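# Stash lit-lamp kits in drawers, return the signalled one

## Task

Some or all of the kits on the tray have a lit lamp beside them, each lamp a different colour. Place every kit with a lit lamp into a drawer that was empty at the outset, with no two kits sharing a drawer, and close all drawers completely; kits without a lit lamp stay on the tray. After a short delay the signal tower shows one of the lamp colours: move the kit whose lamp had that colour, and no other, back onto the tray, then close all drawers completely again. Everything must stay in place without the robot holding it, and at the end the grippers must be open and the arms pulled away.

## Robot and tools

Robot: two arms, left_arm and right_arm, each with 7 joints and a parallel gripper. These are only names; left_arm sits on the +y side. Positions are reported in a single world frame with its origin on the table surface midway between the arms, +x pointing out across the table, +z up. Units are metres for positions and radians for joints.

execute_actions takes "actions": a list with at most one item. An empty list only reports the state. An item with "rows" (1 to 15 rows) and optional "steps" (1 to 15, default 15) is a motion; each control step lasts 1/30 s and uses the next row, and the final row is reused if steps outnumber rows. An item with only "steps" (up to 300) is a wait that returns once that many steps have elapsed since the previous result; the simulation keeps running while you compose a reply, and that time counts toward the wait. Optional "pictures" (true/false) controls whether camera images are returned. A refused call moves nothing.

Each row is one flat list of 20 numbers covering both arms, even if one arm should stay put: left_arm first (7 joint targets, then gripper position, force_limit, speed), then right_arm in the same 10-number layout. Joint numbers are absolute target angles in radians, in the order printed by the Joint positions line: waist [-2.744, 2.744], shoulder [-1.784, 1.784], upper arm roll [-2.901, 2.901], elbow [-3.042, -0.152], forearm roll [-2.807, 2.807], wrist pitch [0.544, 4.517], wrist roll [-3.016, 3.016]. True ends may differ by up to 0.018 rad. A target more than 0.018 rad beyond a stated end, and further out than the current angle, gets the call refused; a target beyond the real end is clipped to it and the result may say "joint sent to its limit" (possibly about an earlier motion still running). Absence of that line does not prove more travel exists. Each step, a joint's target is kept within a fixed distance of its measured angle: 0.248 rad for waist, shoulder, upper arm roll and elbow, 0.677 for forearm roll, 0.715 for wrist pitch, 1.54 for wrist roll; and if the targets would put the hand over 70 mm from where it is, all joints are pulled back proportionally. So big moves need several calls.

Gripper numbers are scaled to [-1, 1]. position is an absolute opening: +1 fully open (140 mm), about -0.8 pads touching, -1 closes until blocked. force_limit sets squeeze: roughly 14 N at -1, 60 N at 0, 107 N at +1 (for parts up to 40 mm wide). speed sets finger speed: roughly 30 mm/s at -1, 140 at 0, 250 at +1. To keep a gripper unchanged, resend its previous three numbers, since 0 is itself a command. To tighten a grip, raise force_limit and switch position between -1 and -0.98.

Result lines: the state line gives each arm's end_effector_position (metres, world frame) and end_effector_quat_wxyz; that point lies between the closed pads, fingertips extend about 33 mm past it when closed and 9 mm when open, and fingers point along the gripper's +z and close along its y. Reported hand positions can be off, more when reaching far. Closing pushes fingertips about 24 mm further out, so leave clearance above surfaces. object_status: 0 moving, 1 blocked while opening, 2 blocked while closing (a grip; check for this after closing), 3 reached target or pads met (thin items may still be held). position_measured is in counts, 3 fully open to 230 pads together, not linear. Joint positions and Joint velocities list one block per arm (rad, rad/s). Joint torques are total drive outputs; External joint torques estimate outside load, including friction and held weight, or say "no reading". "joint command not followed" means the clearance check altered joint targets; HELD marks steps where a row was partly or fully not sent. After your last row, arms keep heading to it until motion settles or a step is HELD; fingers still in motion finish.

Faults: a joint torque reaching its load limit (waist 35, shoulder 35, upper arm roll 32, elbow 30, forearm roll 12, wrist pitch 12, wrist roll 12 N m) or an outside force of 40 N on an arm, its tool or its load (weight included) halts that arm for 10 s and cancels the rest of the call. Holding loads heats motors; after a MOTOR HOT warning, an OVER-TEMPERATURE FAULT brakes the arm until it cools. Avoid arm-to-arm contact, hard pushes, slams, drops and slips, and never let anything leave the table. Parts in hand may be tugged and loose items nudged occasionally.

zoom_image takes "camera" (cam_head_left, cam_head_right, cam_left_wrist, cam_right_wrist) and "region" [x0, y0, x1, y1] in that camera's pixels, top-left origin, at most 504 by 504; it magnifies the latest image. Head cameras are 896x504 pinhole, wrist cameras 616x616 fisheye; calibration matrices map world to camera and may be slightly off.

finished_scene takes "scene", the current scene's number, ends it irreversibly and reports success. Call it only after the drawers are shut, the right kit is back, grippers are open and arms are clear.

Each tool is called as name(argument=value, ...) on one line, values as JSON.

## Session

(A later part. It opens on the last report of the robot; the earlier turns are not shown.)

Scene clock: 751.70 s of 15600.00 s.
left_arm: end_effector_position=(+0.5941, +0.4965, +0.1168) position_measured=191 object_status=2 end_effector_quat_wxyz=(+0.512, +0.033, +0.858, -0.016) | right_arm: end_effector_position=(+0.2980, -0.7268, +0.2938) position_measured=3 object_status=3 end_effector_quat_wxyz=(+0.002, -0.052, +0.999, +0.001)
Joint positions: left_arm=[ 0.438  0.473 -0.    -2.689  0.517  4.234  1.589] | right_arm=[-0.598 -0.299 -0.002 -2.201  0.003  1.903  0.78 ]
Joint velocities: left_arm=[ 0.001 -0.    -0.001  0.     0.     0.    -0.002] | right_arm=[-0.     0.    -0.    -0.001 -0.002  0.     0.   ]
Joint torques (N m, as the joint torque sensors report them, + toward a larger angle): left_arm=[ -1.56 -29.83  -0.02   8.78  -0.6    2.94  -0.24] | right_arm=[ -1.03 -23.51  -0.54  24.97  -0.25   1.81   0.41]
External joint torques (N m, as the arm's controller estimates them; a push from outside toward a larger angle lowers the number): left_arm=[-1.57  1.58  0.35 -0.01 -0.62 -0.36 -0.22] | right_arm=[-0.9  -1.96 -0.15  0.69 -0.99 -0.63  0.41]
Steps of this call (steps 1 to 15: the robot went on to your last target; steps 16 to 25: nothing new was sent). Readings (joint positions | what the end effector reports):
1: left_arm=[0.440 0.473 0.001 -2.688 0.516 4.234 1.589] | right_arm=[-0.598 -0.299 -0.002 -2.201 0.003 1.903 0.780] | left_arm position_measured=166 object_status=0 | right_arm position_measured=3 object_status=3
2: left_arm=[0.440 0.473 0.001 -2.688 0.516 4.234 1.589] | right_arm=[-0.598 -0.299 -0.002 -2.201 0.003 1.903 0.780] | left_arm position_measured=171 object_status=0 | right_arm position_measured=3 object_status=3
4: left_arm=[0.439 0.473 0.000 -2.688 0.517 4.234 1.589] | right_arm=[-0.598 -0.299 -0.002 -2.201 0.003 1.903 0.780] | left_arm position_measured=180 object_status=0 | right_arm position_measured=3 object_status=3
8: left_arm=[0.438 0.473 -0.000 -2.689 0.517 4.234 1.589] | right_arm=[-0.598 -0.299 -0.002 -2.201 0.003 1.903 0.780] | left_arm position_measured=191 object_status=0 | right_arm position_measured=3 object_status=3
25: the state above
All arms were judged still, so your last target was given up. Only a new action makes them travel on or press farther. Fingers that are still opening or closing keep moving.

execute_actions(actions=[{"rows":[[0.447,0.472,0,-2.702,0.521,4.244,1.59,-1,-0.4,-0.5,-0.6,-0.3,0,-2.2,0,1.9,0.785,1,0,0],[0.457,0.468,0,-2.718,0.528,4.255,1.597,-1,-0.4,-0.5,-0.6,-0.3,0,-2.2,0,1.9,0.785,1,0,0],[0.467,0.465,0,-2.734,0.535,4.266,1.605,-1,-0.4,-0.5,-0.6,-0.3,0,-2.2,0,1.9,0.785,1,0,0],[0.477,0.462,0,-2.749,0.542,4.276,1.613,-1,-0.4,-0.5,-0.6,-0.3,0,-2.2,0,1.9,0.785,1,0,0],[0.487,0.459,0,-2.765,0.55,4.287,1.621,-1,-0.4,-0.5,-0.6,-0.3,0,-2.2,0,1.9,0.785,1,0,0],[0.497,0.455,0,-2.781,0.557,4.297,1.628,-1,-0.4,-0.5,-0.6,-0.3,0,-2.2,0,1.9,0.785,1,0,0],[0.507,0.452,0,-2.796,0.564,4.308,1.636,-1,-0.4,-0.5,-0.6,-0.3,0,-2.2,0,1.9,0.785,1,0,0],[0.517,0.449,0,-2.812,0.571,4.318,1.644,-1,-0.4,-0.5,-0.6,-0.3,0,-2.2,0,1.9,0.785,1,0,0]],"steps":13}], pictures=false)

execute_actions(actions=[{"rows":[[0.531,0.448,0,-2.827,0.581,4.328,1.654,-1,-0.4,-0.5,-0.6,-0.3,0,-2.2,0,1.9,0.785,1,0,0],[0.545,0.447,0,-2.841,0.59,4.338,1.665,-1,-0.4,-0.5,-0.6,-0.3,0,-2.2,0,1.9,0.785,1,0,0],[0.559,0.446,0,-2.856,0.6,4.347,1.675,-1,-0.4,-0.5,-0.6,-0.3,0,-2.2,0,1.9,0.785,1,0,0],[0.573,0.445,0,-2.87,0.61,4.357,1.685,-1,-0.4,-0.5,-0.6,-0.3,0,-2.2,0,1.9,0.785,1,0,0],[0.588,0.444,0,-2.885,0.619,4.367,1.696,-1,-0.4,-0.5,-0.6,-0.3,0,-2.2,0,1.9,0.785,1,0,0],[0.602,0.443,0,-2.899,0.629,4.377,1.706,-1,-0.4,-0.5,-0.6,-0.3,0,-2.2,0,1.9,0.785,1,0,0],[0.616,0.442,0,-2.914,0.638,4.386,1.717,-1,-0.4,-0.5,-0.6,-0.3,0,-2.2,0,1.9,0.785,1,0,0],[0.63,0.441,0,-2.9285,0.648,4.396,1.727,-1,-0.4,-0.5,-0.6,-0.3,0,-2.2,0,1.9,0.785,1,0,0]],"steps":13}], pictures=false)

execute_actions(actions=[{"rows":[[0.644,0.44,0,-2.939,0.66,4.401,1.737,-1,-0.4,-0.5,-0.6,-0.3,0,-2.2,0,1.9,0.785,1,0,0],[0.658,0.44,0,-2.949,0.671,4.406,1.746,-1,-0.4,-0.5,-0.6,-0.3,0,-2.2,0,1.9,0.785,1,0,0],[0.672,0.439,0,-2.96,0.683,4.412,1.756,-1,-0.4,-0.5,-0.6,-0.3,0,-2.2,0,1.9,0.785,1,0,0],[0.685,0.438,0,-2.97,0.694,4.417,1.765,-1,-0.4,-0.5,-0.6,-0.3,0,-2.2,0,1.9,0.785,1,0,0],[0.699,0.438,0,-2.981,0.706,4.422,1.775,-1,-0.4,-0.5,-0.6,-0.3,0,-2.2,0,1.9,0.785,1,0,0],[0.713,0.437,0,-2.991,0.717,4.427,1.784,-1,-0.4,-0.5,-0.6,-0.3,0,-2.2,0,1.9,0.785,1,0,0]],"steps":15}], pictures=false)

execute_actions(actions=[{"steps":20}])

Scene clock: 785.40 s of 15600.00 s.
left_arm: end_effector_position=(+0.5493, +0.4993, +0.1172) position_measured=192 object_status=2 end_effector_quat_wxyz=(+0.512, +0.026, +0.858, -0.021) | right_arm: end_effector_position=(+0.2980, -0.7268, +0.2938) position_measured=3 object_status=3 end_effector_quat_wxyz=(+0.002, -0.052, +0.999, +0.001)
Joint positions: left_arm=[ 0.511  0.448 -0.002 -2.803  0.565  4.308  1.627] | right_arm=[-0.598 -0.299 -0.002 -2.201  0.003  1.903  0.78 ]
Joint velocities: left_arm=[ 0.037  0.    -0.001 -0.052  0.026  0.05   0.078] | right_arm=[ 0.    -0.    -0.001 -0.001  0.     0.001  0.001]
Joint torques (N m, as the joint torque sensors report them, + toward a larger angle): left_arm=[  0.08 -28.43   1.63   2.27   1.22   3.55  -0.09] | right_arm=[ -0.87 -23.62  -0.36  25.42  -0.23   1.79   0.4 ]
External joint torques (N m, as the arm's controller estimates them; a push from outside toward a larger angle lowers the number): left_arm=[ 0.58  0.6   2.48 -5.15  1.01  0.14 -0.09] | right_arm=[-0.9  -1.86 -0.13  0.99 -0.99 -0.67  0.4 ]
Steps of this call (steps 1 to 90: nothing new was sent; then 30.27 s passed at rest; steps 91 to 103: all 13 steps of this action). Readings (joint positions | what the end effector reports):
91: left_arm=[0.439 0.473 -0.000 -2.690 0.517 4.235 1.589] | right_arm=[-0.598 -0.299 -0.002 -2.201 0.003 1.903 0.780] | left_arm position_measured=191 object_status=2 | right_arm position_measured=3 object_status=3
92: left_arm=[0.442 0.471 -0.001 -2.696 0.519 4.238 1.589] | right_arm=[-0.598 -0.299 -0.002 -2.201 0.003 1.903 0.780] | left_arm position_measured=192 object_status=2 | right_arm position_measured=3 object_status=3
94: left_arm=[0.454 0.466 -0.001 -2.716 0.527 4.250 1.592] | right_arm=[-0.598 -0.299 -0.002 -2.201 0.004 1.903 0.780] | left_arm position_measured=192 object_status=2 | right_arm position_measured=3 object_status=3
98: left_arm=[0.490 0.452 -0.002 -2.772 0.551 4.285 1.608] | right_arm=[-0.598 -0.299 -0.002 -2.201 0.003 1.903 0.780] | left_arm position_measured=192 object_status=2 | right_arm position_measured=3 object_status=3
103: the state above

Scene clock: 785.83 s of 15600.00 s.
left_arm: end_effector_position=(+0.4988, +0.5025, +0.1175) position_measured=192 object_status=2 end_effector_quat_wxyz=(+0.513, +0.023, +0.858, -0.023) | right_arm: end_effector_position=(+0.2980, -0.7268, +0.2938) position_measured=3 object_status=3 end_effector_quat_wxyz=(+0.002, -0.052, +0.999, +0.001)
Joint positions: left_arm=[ 0.621  0.438 -0.004 -2.921  0.643  4.389  1.702] | right_arm=[-0.598 -0.299 -0.002 -2.201  0.004  1.903  0.78 ]
Joint velocities: left_arm=[ 0.053 -0.002  0.    -0.05   0.038  0.034  0.115] | right_arm=[-0.002 -0.001  0.     0.001 -0.001 -0.    -0.001]
Joint torques (N m, as the joint torque sensors report them, + toward a larger angle): left_arm=[  1.42 -23.72   1.78   1.27   0.51   3.69  -0.37] | right_arm=[ -0.87 -23.69  -0.6   25.25  -0.26   1.8    0.34]
External joint torques (N m, as the arm's controller estimates them; a push from outside toward a larger angle lowers the number): left_arm=[ 1.9   2.62  2.68 -3.69  0.15  0.32 -0.39] | right_arm=[-0.78 -1.87 -0.24  0.79 -1.01 -0.67  0.34]
Steps of this call (steps 1 to 13: all 13 steps of this action). Readings (joint positions | what the end effector reports):
1: left_arm=[0.515 0.448 -0.002 -2.807 0.568 4.311 1.630] | right_arm=[-0.598 -0.299 -0.002 -2.201 0.003 1.903 0.780] | left_arm position_measured=192 object_status=2 | right_arm position_measured=3 object_status=3
2: left_arm=[0.522 0.447 -0.002 -2.814 0.573 4.317 1.635] | right_arm=[-0.598 -0.299 -0.002 -2.201 0.003 1.903 0.780] | left_arm position_measured=192 object_status=2 | right_arm position_measured=3 object_status=3
4: left_arm=[0.541 0.444 -0.003 -2.836 0.588 4.331 1.645] | right_arm=[-0.598 -0.299 -0.002 -2.201 0.003 1.903 0.780] | left_arm position_measured=192 object_status=2 | right_arm position_measured=3 object_status=3
8: left_arm=[0.593 0.438 -0.004 -2.891 0.624 4.367 1.673] | right_arm=[-0.598 -0.299 -0.002 -2.201 0.003 1.903 0.780] | left_arm position_measured=192 object_status=2 | right_arm position_measured=3 object_status=3
13: the state above

Scene clock: 786.33 s of 15600.00 s.
left_arm: end_effector_position=(+0.4682, +0.5044, +0.1178) position_measured=192 object_status=2 end_effector_quat_wxyz=(+0.513, +0.028, +0.858, -0.021) | right_arm: end_effector_position=(+0.2980, -0.7268, +0.2938) position_measured=3 object_status=3 end_effector_quat_wxyz=(+0.002, -0.052, +0.999, +0.001)
Joint positions: left_arm=[ 0.708  0.436 -0.004 -2.986  0.713  4.423  1.771] | right_arm=[-0.598 -0.299 -0.002 -2.201  0.003  1.903  0.78 ]
Joint velocities: left_arm=[ 0.01  -0.    -0.    -0.004  0.01   0.002  0.047] | right_arm=[-0.001  0.002 -0.002 -0.    -0.001 -0.001  0.   ]
Joint torques (N m, as the joint torque sensors report them, + toward a larger angle): left_arm=[  0.48 -22.49   2.4   -0.44   1.4    3.8    0.07] | right_arm=[ -1.01 -23.1   -0.55  25.32  -0.2    1.78   0.33]
External joint torques (N m, as the arm's controller estimates them; a push from outside toward a larger angle lowers the number): left_arm=[ 0.58  2.12  3.04 -3.49  1.    0.55  0.07] | right_arm=[-0.94 -1.55 -0.22  1.01 -0.95 -0.67  0.33]
Steps of this call (steps 1 to 15: all 15 steps of this action). Readings (joint positions | what the end effector reports):
1: left_arm=[0.625 0.438 -0.004 -2.924 0.647 4.390 1.706] | right_arm=[-0.598 -0.299 -0.002 -2.201 0.003 1.903 0.780] | left_arm position_measured=192 object_status=2 | right_arm position_measured=3 object_status=3
2: left_arm=[0.633 0.438 -0.004 -2.929 0.653 4.394 1.711] | right_arm=[-0.598 -0.299 -0.002 -2.201 0.003 1.903 0.780] | left_arm position_measured=192 object_status=2 | right_arm position_measured=3 object_status=3
4: left_arm=[0.654 0.437 -0.005 -2.945 0.670 4.402 1.723] | right_arm=[-0.598 -0.299 -0.002 -2.201 0.003 1.903 0.780] | left_arm position_measured=192 object_status=2 | right_arm position_measured=3 object_status=3
8: left_arm=[0.696 0.436 -0.004 -2.978 0.702 4.419 1.748] | right_arm=[-0.598 -0.299 -0.002 -2.201 0.003 1.903 0.780] | left_arm position_measured=192 object_status=2 | right_arm position_measured=3 object_status=3
15: the state above

Scene clock: 787.00 s of 15600.00 s.
left_arm: end_effector_position=(+0.4679, +0.5045, +0.1178) position_measured=192 object_status=2 end_effector_quat_wxyz=(+0.513, +0.031, +0.858, -0.019) | right_arm: end_effector_position=(+0.2980, -0.7268, +0.2938) position_measured=3 object_status=3 end_effector_quat_wxyz=(+0.002, -0.052, +0.999, +0.001)
Joint positions: left_arm=[ 0.709  0.436 -0.003 -2.987  0.714  4.424  1.779] | right_arm=[-0.598 -0.299 -0.002 -2.201  0.003  1.903  0.78 ]
Joint velocities: left_arm=[ 0.002  0.001  0.001 -0.001 -0.     0.001  0.002] | right_arm=[ 0.003  0.001  0.002 -0.    -0.001  0.    -0.001]
Joint torques (N m, as the joint torque sensors report them, + toward a larger angle): left_arm=[  1.61 -23.47   2.07   0.13   1.53   3.87   0.36] | right_arm=[ -0.72 -23.22  -0.51  25.33  -0.23   1.79   0.36]
External joint torques (N m, as the arm's controller estimates them; a push from outside toward a larger angle lowers the number): left_arm=[ 1.59  1.04  2.61 -2.8   1.15  0.62  0.38] | right_arm=[-0.82 -1.56 -0.37  0.98 -0.99 -0.67  0.36]
Steps of this call (steps 1 to 15: the robot went on to your last target; steps 16 to 20: nothing new was sent). Readings (joint positions | what the end effector reports):
1: left_arm=[0.709 0.436 -0.004 -2.986 0.713 4.423 1.772] | right_arm=[-0.598 -0.299 -0.002 -2.201 0.003 1.903 0.780] | left_arm position_measured=192 object_status=2 | right_arm position_measured=3 object_status=3
2: left_arm=[0.709 0.436 -0.004 -2.986 0.713 4.423 1.773] | right_arm=[-0.598 -0.299 -0.002 -2.201 0.003 1.903 0.780] | left_arm position_measured=192 object_status=2 | right_arm position_measured=3 object_status=3
4: left_arm=[0.709 0.436 -0.003 -2.986 0.713 4.423 1.775] | right_arm=[-0.598 -0.299 -0.002 -2.201 0.003 1.903 0.780] | left_arm position_measured=192 object_status=2 | right_arm position_measured=3 object_status=3
8: left_arm=[0.709 0.436 -0.003 -2.986 0.714 4.423 1.777] | right_arm=[-0.598 -0.299 -0.002 -2.201 0.003 1.903 0.780] | left_arm position_measured=192 object_status=2 | right_arm position_measured=3 object_status=3
20: the state above
All arms were judged still, so your last target was given up. Only a new action makes them travel on or press farther. Fingers that are still opening or closing keep moving.
camera_calibration (this result's frames):
cam_left_wrist: T_world_to_cam=[[0.196339, 0.973999, 0.113032, -0.58833], [0.0477903, -0.124644, 0.99105, -0.0631567], [0.979371, -0.18918, -0.0710202, -0.163834], [0, 0, 0, 1]] pos_world=[0.278985, 0.534167, 0.117456]
cam_right_wrist: T_world_to_cam=[[-0.103119, 0.9945, 0.0183192, 0.745273], [0.915802, 0.0877393, 0.39193, -0.33293], [0.388167, 0.0571922, -0.919813, 0.372371], [0, 0, 0, 1]] pos_world=[0.237208, -0.733259, 0.459344]

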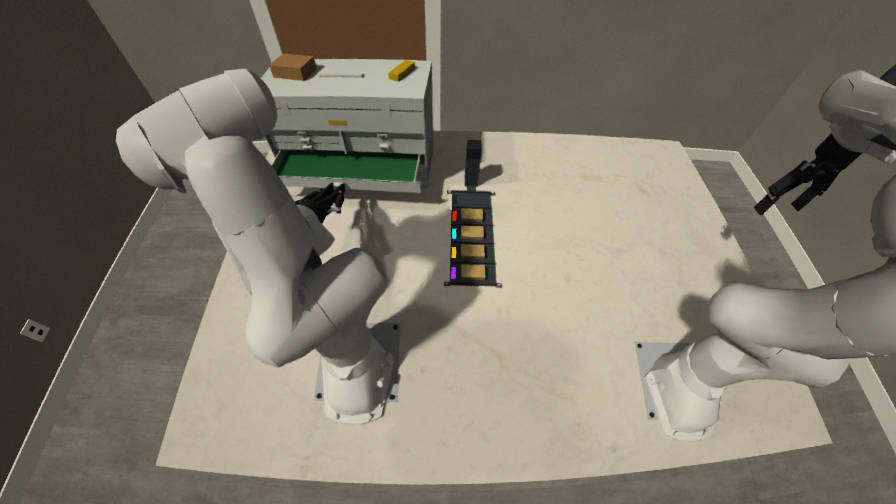

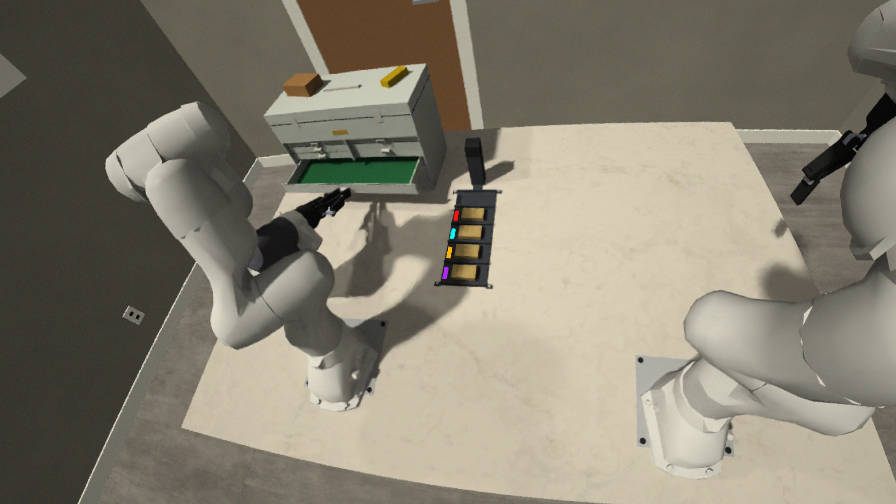

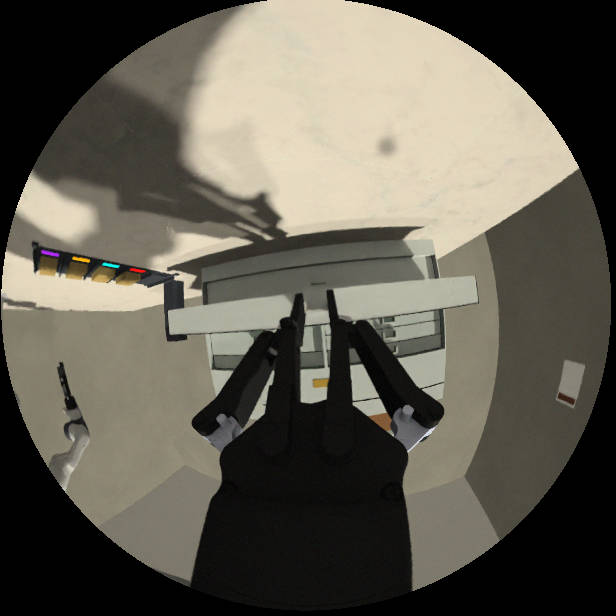

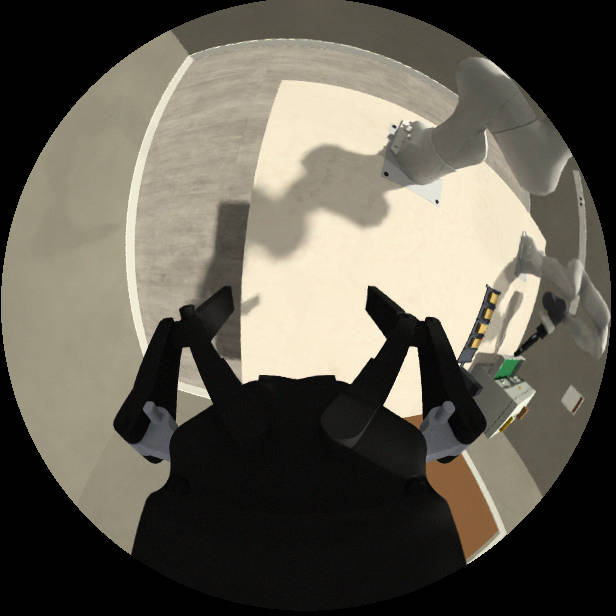

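execute_actions(actions=[{"rows":[[0.713,0.437,0,-2.991,0.717,4.427,1.784,0.4,-0.4,0,-0.6,-0.3,0,-2.2,0,1.9,0.785,1,0,0]],"steps":15}], pictures=false)

execute_actions(actions=[{"rows":[[0.713,0.40,0,-3.01,0.717,4.40,1.784,0.4,-0.4,0,-0.6,-0.3,0,-2.2,0,1.9,0.785,1,0,0],[0.713,0.40,0,-3.01,0.717,4.40,1.784,0.4,-0.4,0,-0.6,-0.3,0,-2.2,0,1.9,0.785,1,0,0],[0.713,0.35,0,-3.03,0.717,4.37,1.784,0.4,-0.4,0,-0.6,-0.3,0,-2.2,0,1.9,0.785,1,0,0],[0.713,0.35,0,-3.03,0.717,4.37,1.784,0.4,-0.4,0,-0.6,-0.3,0,-2.2,0,1.9,0.785,1,0,0],[0.713,0.30,0,-3.03,0.717,4.32,1.784,0.4,-0.4,0,-0.6,-0.3,0,-2.2,0,1.9,0.785,1,0,0],[0.713,0.30,0,-3.03,0.717,4.32,1.784,0.4,-0.4,0,-0.6,-0.3,0,-2.2,0,1.9,0.785,1,0,0],[0.713,0.25,0,-3.03,0.717,4.27,1.784,0.4,-0.4,0,-0.6,-0.3,0,-2.2,0,1.9,0.785,1,0,0]],"steps":15}], pictures=false)

execute_actions(actions=[{"rows":[[0.713,-0.15,0,-3.0,0.717,3.75,1.784,0.4,-0.4,0,-0.6,-0.3,0,-2.2,0,1.9,0.785,1,0,0]],"steps":15}])

execute_actions(actions=[{"rows":[[0.3,-0.6,0,-2.8,0.3,2.7,1.4,0.5,-0.4,0,-0.6,-0.3,0,-2.2,0,1.9,0.785,1,0,0]],"steps":15}], pictures=false)

execute_actions(actions=[{"rows":[[-0.59,-0.3,0,-2.5,0,2.2,0.997,0.5,-0.4,0,-0.6,-0.3,0,-2.2,0,1.9,0.785,1,0,0]],"steps":15}], pictures=false)

execute_actions(actions=[{"steps":20}], pictures=false)

execute_actions(actions=[{"rows":[[-0.59,0.16,0,-2.225,0,2.386,0.997,0.5,-0.4,0,-0.6,-0.3,0,-2.2,0,1.9,0.785,1,0,0]],"steps":15}], pictures=false)

execute_actions(actions=[{"steps":30}])

Scene clock: 822.77 s of 15600.00 s.
left_arm: end_effector_position=(+0.4667, +0.5040, +0.1174) position_measured=86 object_status=0 end_effector_quat_wxyz=(+0.512, +0.031, +0.858, -0.019) | right_arm: end_effector_position=(+0.2980, -0.7268, +0.2938) position_measured=3 object_status=3 end_effector_quat_wxyz=(+0.002, -0.052, +0.999, +0.001)
Joint positions: left_arm=[ 0.71   0.436 -0.003 -2.99   0.715  4.424  1.779] | right_arm=[-0.598 -0.299 -0.002 -2.201  0.003  1.903  0.78 ]
Joint velocities: left_arm=[-0.    -0.     0.     0.001  0.001  0.001  0.001] | right_arm=[ 0.     0.    -0.001 -0.001  0.     0.001 -0.001]
Joint torques (N m, as the joint torque sensors report them, + toward a larger angle): left_arm=[  0.8  -23.83   1.42   1.87   1.27   3.77   0.27] | right_arm=[ -1.02 -24.03  -0.36  25.71  -0.29   1.8    0.39]
External joint torques (N m, as the arm's controller estimates them; a push from outside toward a larger angle lowers the number): left_arm=[ 0.84  0.67  2.   -1.06  0.88  0.55  0.3 ] | right_arm=[-0.99 -2.47 -0.07  1.41 -1.05 -0.65  0.39]
Steps of this call (steps 1 to 90: nothing new was sent; then 32.27 s passed at rest; steps 91 to 105: all 15 steps of this action). Readings (joint positions | what the end effector reports):
91: left_arm=[0.710 0.436 -0.003 -2.987 0.714 4.424 1.779] | right_arm=[-0.598 -0.299 -0.002 -2.201 0.003 1.903 0.780] | left_arm position_measured=192 object_status=0 | right_arm position_measured=3 object_status=3
92: left_arm=[0.710 0.436 -0.003 -2.987 0.714 4.424 1.779] | right_arm=[-0.598 -0.299 -0.002 -2.201 0.003 1.903 0.780] | left_arm position_measured=190 object_status=0 | right_arm position_measured=3 object_status=3
94: left_arm=[0.710 0.436 -0.003 -2.989 0.714 4.424 1.779] | right_arm=[-0.598 -0.299 -0.002 -2.201 0.003 1.903 0.780] | left_arm position_measured=170 object_status=0 | right_arm position_measured=3 object_status=3
98: left_arm=[0.710 0.436 -0.003 -2.989 0.714 4.424 1.779] | right_arm=[-0.598 -0.299 -0.002 -2.201 0.003 1.903 0.780] | left_arm position_measured=139 object_status=0 | right_arm position_measured=3 object_status=3
105: the state above

Scene clock: 823.27 s of 15600.00 s.
left_arm: end_effector_position=(+0.4703, +0.5108, +0.1434) position_measured=78 object_status=3 end_effector_quat_wxyz=(+0.500, +0.062, +0.864, +0.016) | right_arm: end_effector_position=(+0.2980, -0.7268, +0.2938) position_measured=3 object_status=3 end_effector_quat_wxyz=(+0.002, -0.052, +0.999, +0.001)
Joint positions: left_arm=[ 0.71   0.253 -0.002 -3.028  0.715  4.292  1.779] | right_arm=[-0.598 -0.299 -0.002 -2.201  0.003  1.903  0.78 ]
Joint velocities: left_arm=[-0.001 -0.013  0.    -0.006 -0.001 -0.109 -0.001] | right_arm=[ 0.001 -0.     0.001 -0.     0.001 -0.001  0.   ]
Joint torques (N m, as the joint torque sensors report them, + toward a larger angle): left_arm=[  0.56 -23.68   1.79   4.63   1.06   2.8    0.25] | right_arm=[ -0.91 -23.44  -0.5   25.4   -0.2    1.77   0.37]
External joint torques (N m, as the arm's controller estimates them; a push from outside toward a larger angle lowers the number): left_arm=[ 0.56 -1.69  2.15 -1.34  0.85 -0.51  0.27] | right_arm=[-0.99 -1.85 -0.32  1.05 -0.96 -0.68  0.37]
Steps of this call (steps 1 to 15: all 15 steps of this action). Readings (joint positions | what the end effector reports):
1: left_arm=[0.710 0.429 -0.002 -2.994 0.715 4.420 1.779] | right_arm=[-0.598 -0.299 -0.002 -2.201 0.003 1.903 0.780] | left_arm position_measured=79 object_status=0 | right_arm position_measured=3 object_status=3
2: left_arm=[0.710 0.419 -0.002 -3.000 0.715 4.417 1.779] | right_arm=[-0.598 -0.299 -0.002 -2.201 0.003 1.903 0.780] | left_arm position_measured=78 object_status=0 | right_arm position_measured=3 object_status=3
4: left_arm=[0.710 0.384 -0.002 -3.016 0.715 4.403 1.779] | right_arm=[-0.598 -0.299 -0.002 -2.201 0.003 1.903 0.780] | left_arm position_measured=78 object_status=0 | right_arm position_measured=3 object_status=3
8: left_arm=[0.710 0.292 -0.002 -3.027 0.715 4.344 1.779] | right_arm=[-0.598 -0.299 -0.002 -2.201 0.003 1.903 0.780] | left_arm position_measured=78 object_status=3 | right_arm position_measured=3 object_status=3
15: the state above

Scene clock: 823.77 s of 15600.00 s.
left_arm: end_effector_position=(+0.4764, +0.5738, +0.1756) position_measured=78 object_status=3 end_effector_quat_wxyz=(+0.403, +0.121, +0.897, +0.134) | right_arm: end_effector_position=(+0.2980, -0.7268, +0.2938) position_measured=3 object_status=3 end_effector_quat_wxyz=(+0.002, -0.052, +0.999, +0.001)
Joint positions: left_arm=[ 0.711 -0.147 -0.002 -2.998  0.716  3.783  1.779] | right_arm=[-0.598 -0.299 -0.002 -2.201  0.003  1.903  0.78 ]
Joint velocities: left_arm=[ 0.    -0.005  0.001 -0.006 -0.    -0.174 -0.   ] | right_arm=[-0.001  0.     0.001  0.     0.     0.     0.001]
Joint torques (N m, as the joint torque sensors report them, + toward a larger angle): left_arm=[  0.35 -19.31   1.4   13.54  -0.05   2.77   0.35] | right_arm=[ -0.8  -23.65  -0.55  25.43  -0.27   1.84   0.37]
External joint torques (N m, as the arm's controller estimates them; a push from outside toward a larger angle lowers the number): left_arm=[ 0.34 -1.77  1.16 -1.39  0.43 -0.65  0.35] | right_arm=[-0.86 -2.1  -0.36  1.13 -1.03 -0.61  0.37]
Steps of this call (steps 1 to 15: all 15 steps of this action). Readings (joint positions | what the end effector reports):
1: left_arm=[0.711 0.208 -0.002 -3.029 0.716 4.202 1.779] | right_arm=[-0.598 -0.299 -0.002 -2.201 0.003 1.903 0.780] | left_arm position_measured=78 object_status=3 | right_arm position_measured=3 object_status=3
2: left_arm=[0.711 0.133 -0.002 -3.024 0.716 4.119 1.779] | right_arm=[-0.598 -0.299 -0.002 -2.201 0.003 1.903 0.780] | left_arm position_measured=78 object_status=3 | right_arm position_measured=3 object_status=3
4: left_arm=[0.711 -0.016 -0.002 -3.008 0.716 3.998 1.779] | right_arm=[-0.598 -0.299 -0.002 -2.201 0.003 1.903 0.780] | left_arm position_measured=78 object_status=3 | right_arm position_measured=3 object_status=3
8: left_arm=[0.711 -0.134 -0.002 -2.995 0.716 3.869 1.779] | right_arm=[-0.598 -0.299 -0.002 -2.201 0.003 1.903 0.780] | left_arm position_measured=78 object_status=3 | right_arm position_measured=3 object_status=3
15: the state above
camera_calibration (this result's frames):
cam_left_wrist: T_world_to_cam=[[0.25181, 0.877573, 0.407993, -0.687011], [0.250803, -0.46635, 0.848302, 0.0122335], [0.934714, -0.111286, -0.337529, -0.131588], [0, 0, 0, 1]] pos_world=[0.292925, 0.593964, 0.225503]
cam_right_wrist: T_world_to_cam=[[-0.103119, 0.9945, 0.0183158, 0.745274], [0.915801, 0.0877404, 0.39193, -0.33293], [0.388168, 0.0571891, -0.919813, 0.37237], [0, 0, 0, 1]] pos_world=[0.237208, -0.733259, 0.459346]

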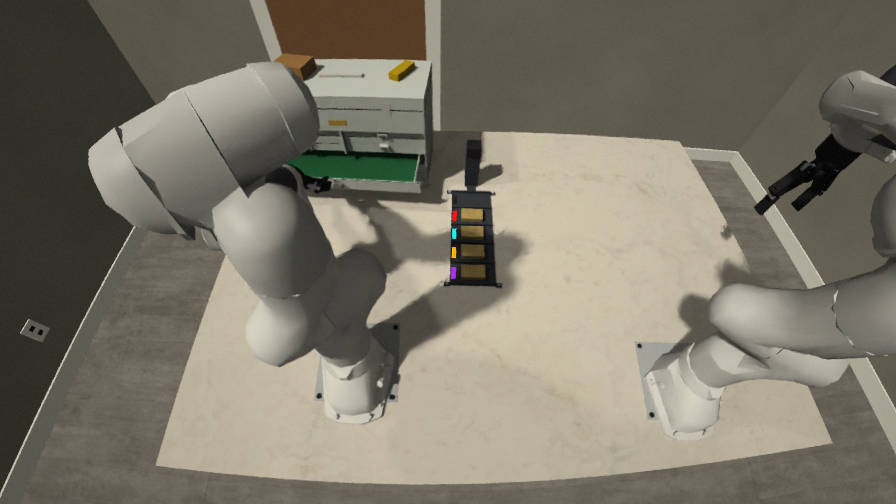

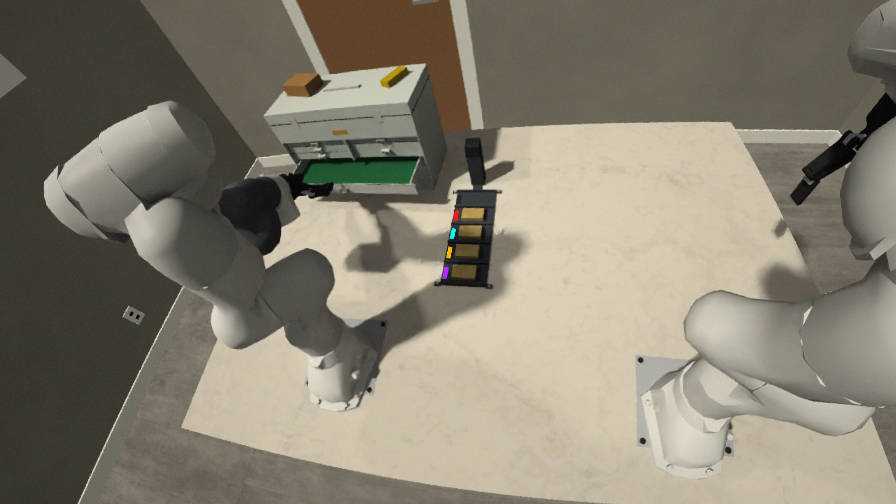

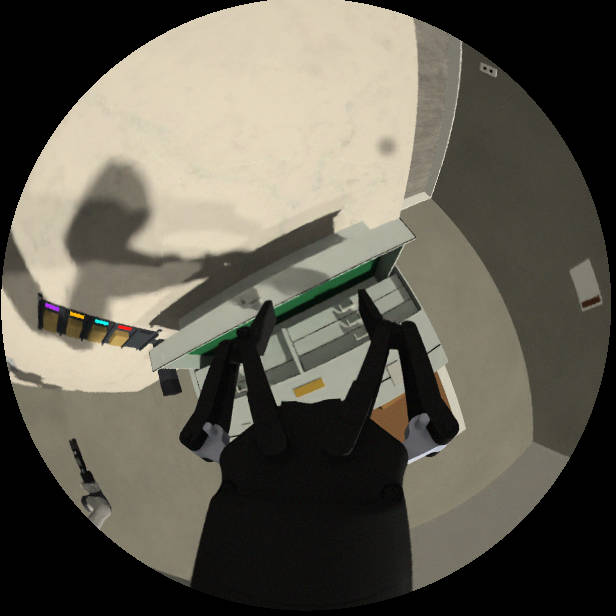

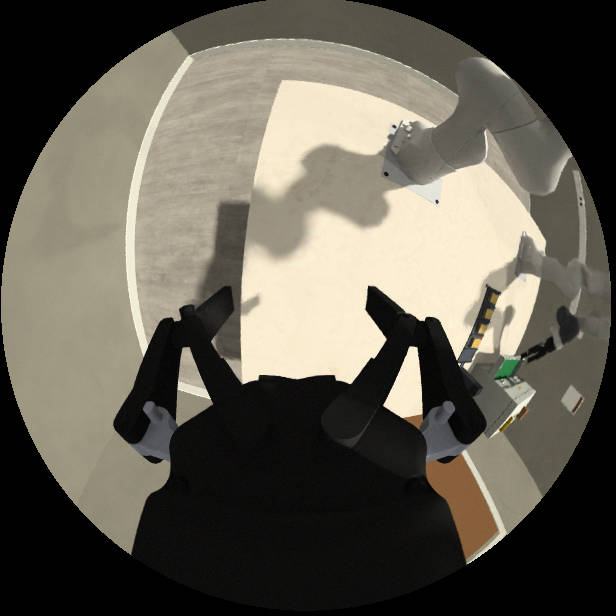

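Scene clock: 824.27 s of 15600.00 s.
left_arm: end_effector_position=(+0.4821, +0.5543, +0.2652) position_measured=66 object_status=3 end_effector_quat_wxyz=(+0.272, -0.065, +0.952, +0.127) | right_arm: end_effector_position=(+0.2980, -0.7268, +0.2938) position_measured=3 object_status=3 end_effector_quat_wxyz=(+0.002, -0.052, +0.999, +0.001)
Joint positions: left_arm=[ 0.305 -0.596 -0.003 -2.798  0.313  2.788  1.49 ] | right_arm=[-0.598 -0.299 -0.002 -2.201  0.003  1.903  0.78 ]
Joint velocities: left_arm=[-0.02  -0.007  0.008 -0.018 -0.082 -0.515 -0.275] | right_arm=[-0.     0.002  0.002 -0.     0.     0.     0.   ]
Joint torques (N m, as the joint torque sensors report them, + toward a larger angle): left_arm=[ -2.5  -12.74   1.8   23.69  -0.46   2.92  -0.3 ] | right_arm=[ -0.89 -23.51  -0.51  25.56  -0.21   1.76   0.38]
External joint torques (N m, as the arm's controller estimates them; a push from outside toward a larger angle lowers the number): left_arm=[-2.44 -1.1   2.1  -1.23 -0.75 -0.6  -0.3 ] | right_arm=[-1.02 -2.02 -0.41  1.33 -0.97 -0.67  0.38]
Steps of this call (steps 1 to 15: all 15 steps of this action). Readings (joint positions | what the end effector reports):
1: left_arm=[0.657 -0.181 0.006 -2.975 0.642 3.668 1.749] | right_arm=[-0.598 -0.299 -0.002 -2.201 0.003 1.903 0.780] | left_arm position_measured=78 object_status=0 | right_arm position_measured=3 object_status=3
2: left_arm=[0.584 -0.247 0.008 -2.927 0.560 3.538 1.714] | right_arm=[-0.598 -0.299 -0.002 -2.201 0.003 1.903 0.780] | left_arm position_measured=72 object_status=0 | right_arm position_measured=3 object_status=3
4: left_arm=[0.441 -0.404 0.004 -2.845 0.449 3.286 1.654] | right_arm=[-0.598 -0.299 -0.002 -2.201 0.003 1.903 0.780] | left_arm position_measured=66 object_status=0 | right_arm position_measured=3 object_status=3
8: left_arm=[0.329 -0.572 -0.007 -2.792 0.362 3.011 1.577] | right_arm=[-0.598 -0.299 -0.002 -2.201 0.003 1.903 0.780] | left_arm position_measured=66 object_status=0 | right_arm position_measured=3 object_status=3
15: the state above

Scene clock: 824.77 s of 15600.00 s.
left_arm: end_effector_position=(+0.4737, +0.2943, +0.1988) position_measured=66 object_status=3 end_effector_quat_wxyz=(+0.081, -0.040, +0.996, -0.003) | right_arm: end_effector_position=(+0.2980, -0.7268, +0.2938) position_measured=3 object_status=3 end_effector_quat_wxyz=(+0.002, -0.052, +0.999, +0.001)
Joint positions: left_arm=[-0.241 -0.324  0.005 -2.525  0.054  2.359  1.233] | right_arm=[-0.598 -0.299 -0.002 -2.201  0.003  1.903  0.78 ]
Joint velocities: left_arm=[-1.154  0.134 -0.065  0.131 -0.188 -0.43  -0.372] | right_arm=[ 0.     0.     0.001  0.001 -0.001  0.    -0.002]
Joint torques (N m, as the joint torque sensors report them, + toward a larger angle): left_arm=[  1.05 -19.55   2.55  22.85   0.16   2.    -0.22] | right_arm=[ -1.09 -23.67  -0.44  25.49  -0.26   1.78   0.39]
External joint torques (N m, as the arm's controller estimates them; a push from outside toward a larger angle lowers the number): left_arm=[-3.04  1.87  0.54  0.34 -0.5  -0.65 -0.23] | right_arm=[-1.14 -2.   -0.24  1.07 -1.01 -0.68  0.39]
Steps of this call (steps 1 to 15: all 15 steps of this action). Readings (joint positions | what the end effector reports):
1: left_arm=[0.279 -0.572 0.004 -2.771 0.279 2.740 1.468] | right_arm=[-0.598 -0.299 -0.002 -2.201 0.003 1.903 0.780] | left_arm position_measured=66 object_status=3 | right_arm position_measured=3 object_status=3
2: left_arm=[0.244 -0.535 0.005 -2.732 0.248 2.695 1.445] | right_arm=[-0.598 -0.299 -0.002 -2.201 0.003 1.903 0.780] | left_arm position_measured=66 object_status=3 | right_arm position_measured=3 object_status=3
4: left_arm=[0.173 -0.468 0.006 -2.664 0.196 2.617 1.404] | right_arm=[-0.598 -0.299 -0.002 -2.201 0.003 1.903 0.780] | left_arm position_measured=66 object_status=3 | right_arm position_measured=3 object_status=3
8: left_arm=[0.030 -0.385 0.006 -2.584 0.124 2.498 1.334] | right_arm=[-0.598 -0.299 -0.002 -2.201 0.003 1.903 0.780] | left_arm position_measured=66 object_status=3 | right_arm position_measured=3 object_status=3
15: the state above

Scene clock: 825.43 s of 15600.00 s.
left_arm: end_effector_position=(+0.3750, +0.1547, +0.1823) position_measured=66 object_status=3 end_effector_quat_wxyz=(+0.005, +0.021, +1.000, -0.001) | right_arm: end_effector_position=(+0.2980, -0.7268, +0.2938) position_measured=3 object_status=3 end_effector_quat_wxyz=(+0.002, -0.052, +0.999, +0.001)
Joint positions: left_arm=[-0.587 -0.302 -0.003 -2.502  0.003  2.209  1.036] | right_arm=[-0.598 -0.299 -0.002 -2.201  0.003  1.903  0.78 ]
Joint velocities: left_arm=[-0.001 -0.     0.001  0.    -0.002 -0.027 -0.107] | right_arm=[ 0.001 -0.001 -0.    -0.     0.002 -0.     0.   ]
Joint torques (N m, as the joint torque sensors report them, + toward a larger angle): left_arm=[ -2.37 -19.2    2.4   23.69   0.12   2.02  -0.24] | right_arm=[ -0.79 -23.84  -0.3   25.23  -0.24   1.84   0.41]
External joint torques (N m, as the arm's controller estimates them; a push from outside toward a larger angle lowers the number): left_arm=[-2.35  0.97  2.68  0.68 -0.53 -0.45 -0.24] | right_arm=[-0.77 -2.12 -0.02  0.83 -1.   -0.62  0.4 ]
Steps of this call (steps 1 to 20: the robot went on to your last target). Readings (joint positions | what the end effector reports):
1: left_arm=[-0.283 -0.320 0.004 -2.521 0.048 2.344 1.221] | right_arm=[-0.598 -0.299 -0.002 -2.201 0.003 1.903 0.780] | left_arm position_measured=66 object_status=3 | right_arm position_measured=3 object_status=3
2: left_arm=[-0.325 -0.317 0.004 -2.517 0.042 2.331 1.209] | right_arm=[-0.598 -0.299 -0.002 -2.201 0.003 1.903 0.780] | left_arm position_measured=66 object_status=3 | right_arm position_measured=3 object_status=3
4: left_arm=[-0.412 -0.311 0.003 -2.512 0.032 2.307 1.185] | right_arm=[-0.598 -0.299 -0.002 -2.201 0.003 1.903 0.780] | left_arm position_measured=66 object_status=3 | right_arm position_measured=3 object_status=3
8: left_arm=[-0.555 -0.303 -0.005 -2.503 0.014 2.254 1.125] | right_arm=[-0.598 -0.299 -0.002 -2.201 0.003 1.903 0.780] | left_arm position_measured=66 object_status=3 | right_arm position_measured=3 object_status=3
20: the state above

Scene clock: 825.93 s of 15600.00 s.
left_arm: end_effector_position=(+0.4574, +0.1007, +0.0849) position_measured=66 object_status=3 end_effector_quat_wxyz=(-0.011, +0.009, +1.000, +0.008) | right_arm: end_effector_position=(+0.2980, -0.7268, +0.2938) position_measured=3 object_status=3 end_effector_quat_wxyz=(+0.002, -0.052, +0.999, +0.001)
Joint positions: left_arm=[-0.587  0.163 -0.002 -2.232  0.003  2.367  1.012] | right_arm=[-0.598 -0.299 -0.002 -2.201  0.003  1.903  0.78 ]
Joint velocities: left_arm=[-0.    -0.013 -0.002  0.076  0.002  0.096 -0.029] | right_arm=[ 0.002 -0.001 -0.001 -0.    -0.001  0.     0.001]
Joint torques (N m, as the joint torque sensors report them, + toward a larger angle): left_arm=[ -2.03 -34.43   2.27  21.63   0.16   3.04  -0.27] | right_arm=[ -0.86 -23.97  -0.51  24.97  -0.26   1.77   0.4 ]
External joint torques (N m, as the arm's controller estimates them; a push from outside toward a larger angle lowers the number): left_arm=[-1.99 -0.22  2.17  1.13 -0.37  0.79 -0.27] | right_arm=[-0.83 -2.29 -0.22  0.61 -1.01 -0.68  0.4 ]
Steps of this call (steps 1 to 15: all 15 steps of this action). Readings (joint positions | what the end effector reports):
1: left_arm=[-0.587 -0.275 -0.002 -2.472 0.003 2.217 1.035] | right_arm=[-0.598 -0.299 -0.002 -2.201 0.003 1.903 0.780] | left_arm position_measured=66 object_status=3 | right_arm position_measured=3 object_status=3
2: left_arm=[-0.587 -0.234 -0.002 -2.429 0.003 2.233 1.033] | right_arm=[-0.598 -0.299 -0.002 -2.201 0.003 1.903 0.780] | left_arm position_measured=66 object_status=3 | right_arm position_measured=3 object_status=3
4: left_arm=[-0.587 -0.133 -0.002 -2.337 0.003 2.271 1.030] | right_arm=[-0.598 -0.299 -0.002 -2.201 0.003 1.903 0.780] | left_arm position_measured=66 object_status=3 | right_arm position_measured=3 object_status=3
8: left_arm=[-0.587 0.085 -0.002 -2.244 0.003 2.333 1.021] | right_arm=[-0.598 -0.299 -0.002 -2.201 0.003 1.903 0.780] | left_arm position_measured=66 object_status=3 | right_arm position_measured=3 object_status=3
15: the state above

Scene clock: 826.93 s of 15600.00 s.
left_arm: end_effector_position=(+0.4642, +0.0963, +0.0891) position_measured=66 object_status=3 end_effector_quat_wxyz=(-0.002, +0.005, +1.000, +0.002) | right_arm: end_effector_position=(+0.2980, -0.7268, +0.2938) position_measured=3 object_status=3 end_effector_quat_wxyz=(+0.002, -0.052, +0.999, +0.001)
Joint positions: left_arm=[-0.587  0.161 -0.002 -2.226  0.003  2.382  1.004] | right_arm=[-0.598 -0.299 -0.002 -2.201  0.003  1.903  0.78 ]
Joint velocities: left_arm=[ 0.    -0.    -0.    -0.001 -0.001 -0.    -0.002] | right_arm=[ 0.001  0.001  0.001  0.001  0.     0.    -0.   ]
Joint torques (N m, as the joint torque sensors report them, + toward a larger angle): left_arm=[ -1.68 -34.98   1.84  21.     0.11   3.2   -0.28] | right_arm=[ -0.77 -23.67  -0.44  25.43  -0.24   1.8    0.36]
External joint torques (N m, as the arm's controller estimates them; a push from outside toward a larger angle lowers the number): left_arm=[-1.58 -0.59  1.79 -0.15 -0.44  0.78 -0.28] | right_arm=[-0.82 -2.04 -0.25  1.06 -1.   -0.65  0.36]
Steps of this call (steps 1 to 30: the robot went on to your last target). Readings (joint positions | what the end effector reports):
1: left_arm=[-0.587 0.162 -0.002 -2.230 0.003 2.370 1.011] | right_arm=[-0.598 -0.299 -0.002 -2.201 0.003 1.903 0.780] | left_arm position_measured=66 object_status=3 | right_arm position_measured=3 object_status=3
2: left_arm=[-0.587 0.162 -0.002 -2.228 0.003 2.372 1.010] | right_arm=[-0.598 -0.299 -0.002 -2.201 0.003 1.903 0.780] | left_arm position_measured=66 object_status=3 | right_arm position_measured=3 object_status=3
4: left_arm=[-0.587 0.161 -0.002 -2.227 0.003 2.376 1.009] | right_arm=[-0.598 -0.299 -0.002 -2.201 0.003 1.903 0.780] | left_arm position_measured=66 object_status=3 | right_arm position_measured=3 object_status=3
8: left_arm=[-0.587 0.161 -0.002 -2.226 0.003 2.379 1.007] | right_arm=[-0.598 -0.299 -0.002 -2.201 0.003 1.903 0.780] | left_arm position_measured=66 object_status=3 | right_arm position_measured=3 object_status=3
30: the state above
All arms were judged still, so your last target was given up. Only a new action makes them travel on or press farther. Fingers that are still opening or closing keep moving.
camera_calibration (this result's frames):
cam_left_wrist: T_world_to_cam=[[0.169213, 0.984194, -0.0522501, -0.160453], [0.900117, -0.132729, 0.414937, -0.428924], [0.401443, -0.117244, -0.908349, 0.0965013], [0, 0, 0, 1]] pos_world=[0.374493, 0.1123, 0.257249]
cam_right_wrist: T_world_to_cam=[[-0.103119, 0.9945, 0.0183124, 0.745275], [0.915801, 0.0877419, 0.391931, -0.33293], [0.388168, 0.057186, -0.919813, 0.372369], [0, 0, 0, 1]] pos_world=[0.237208, -0.733259, 0.459348]

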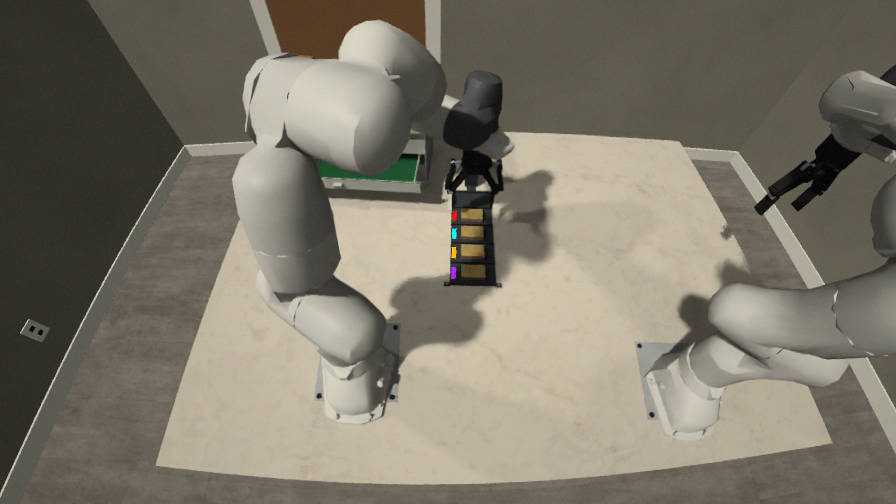

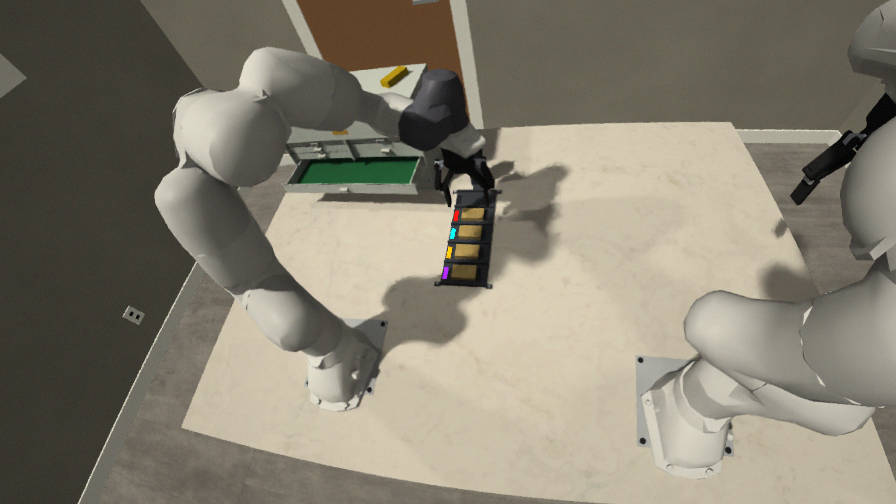

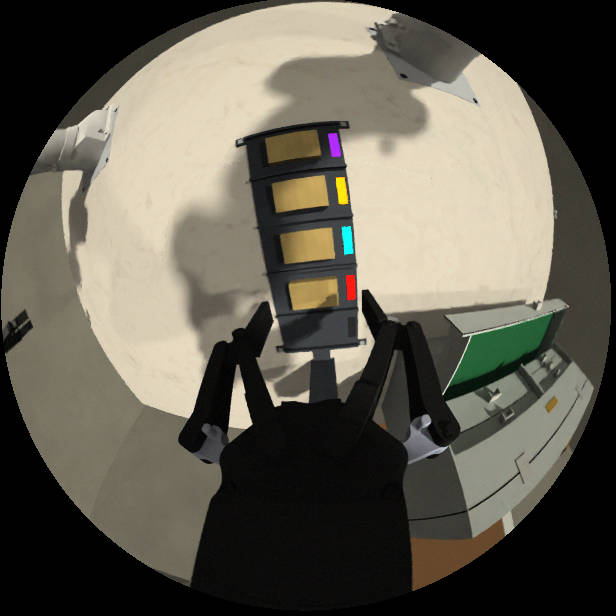

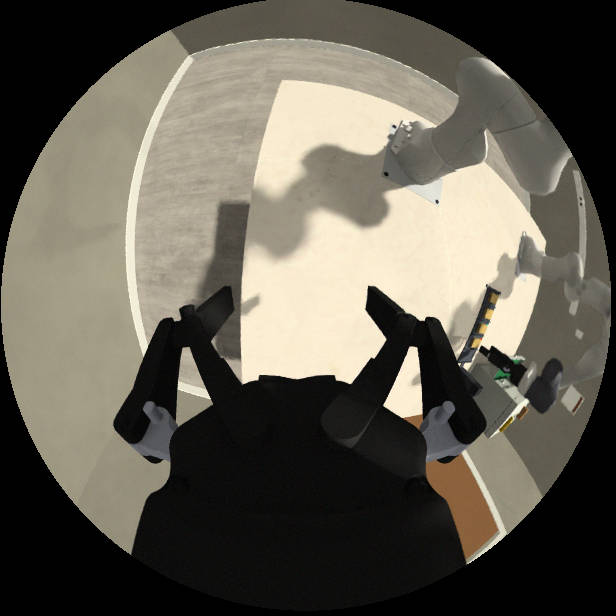

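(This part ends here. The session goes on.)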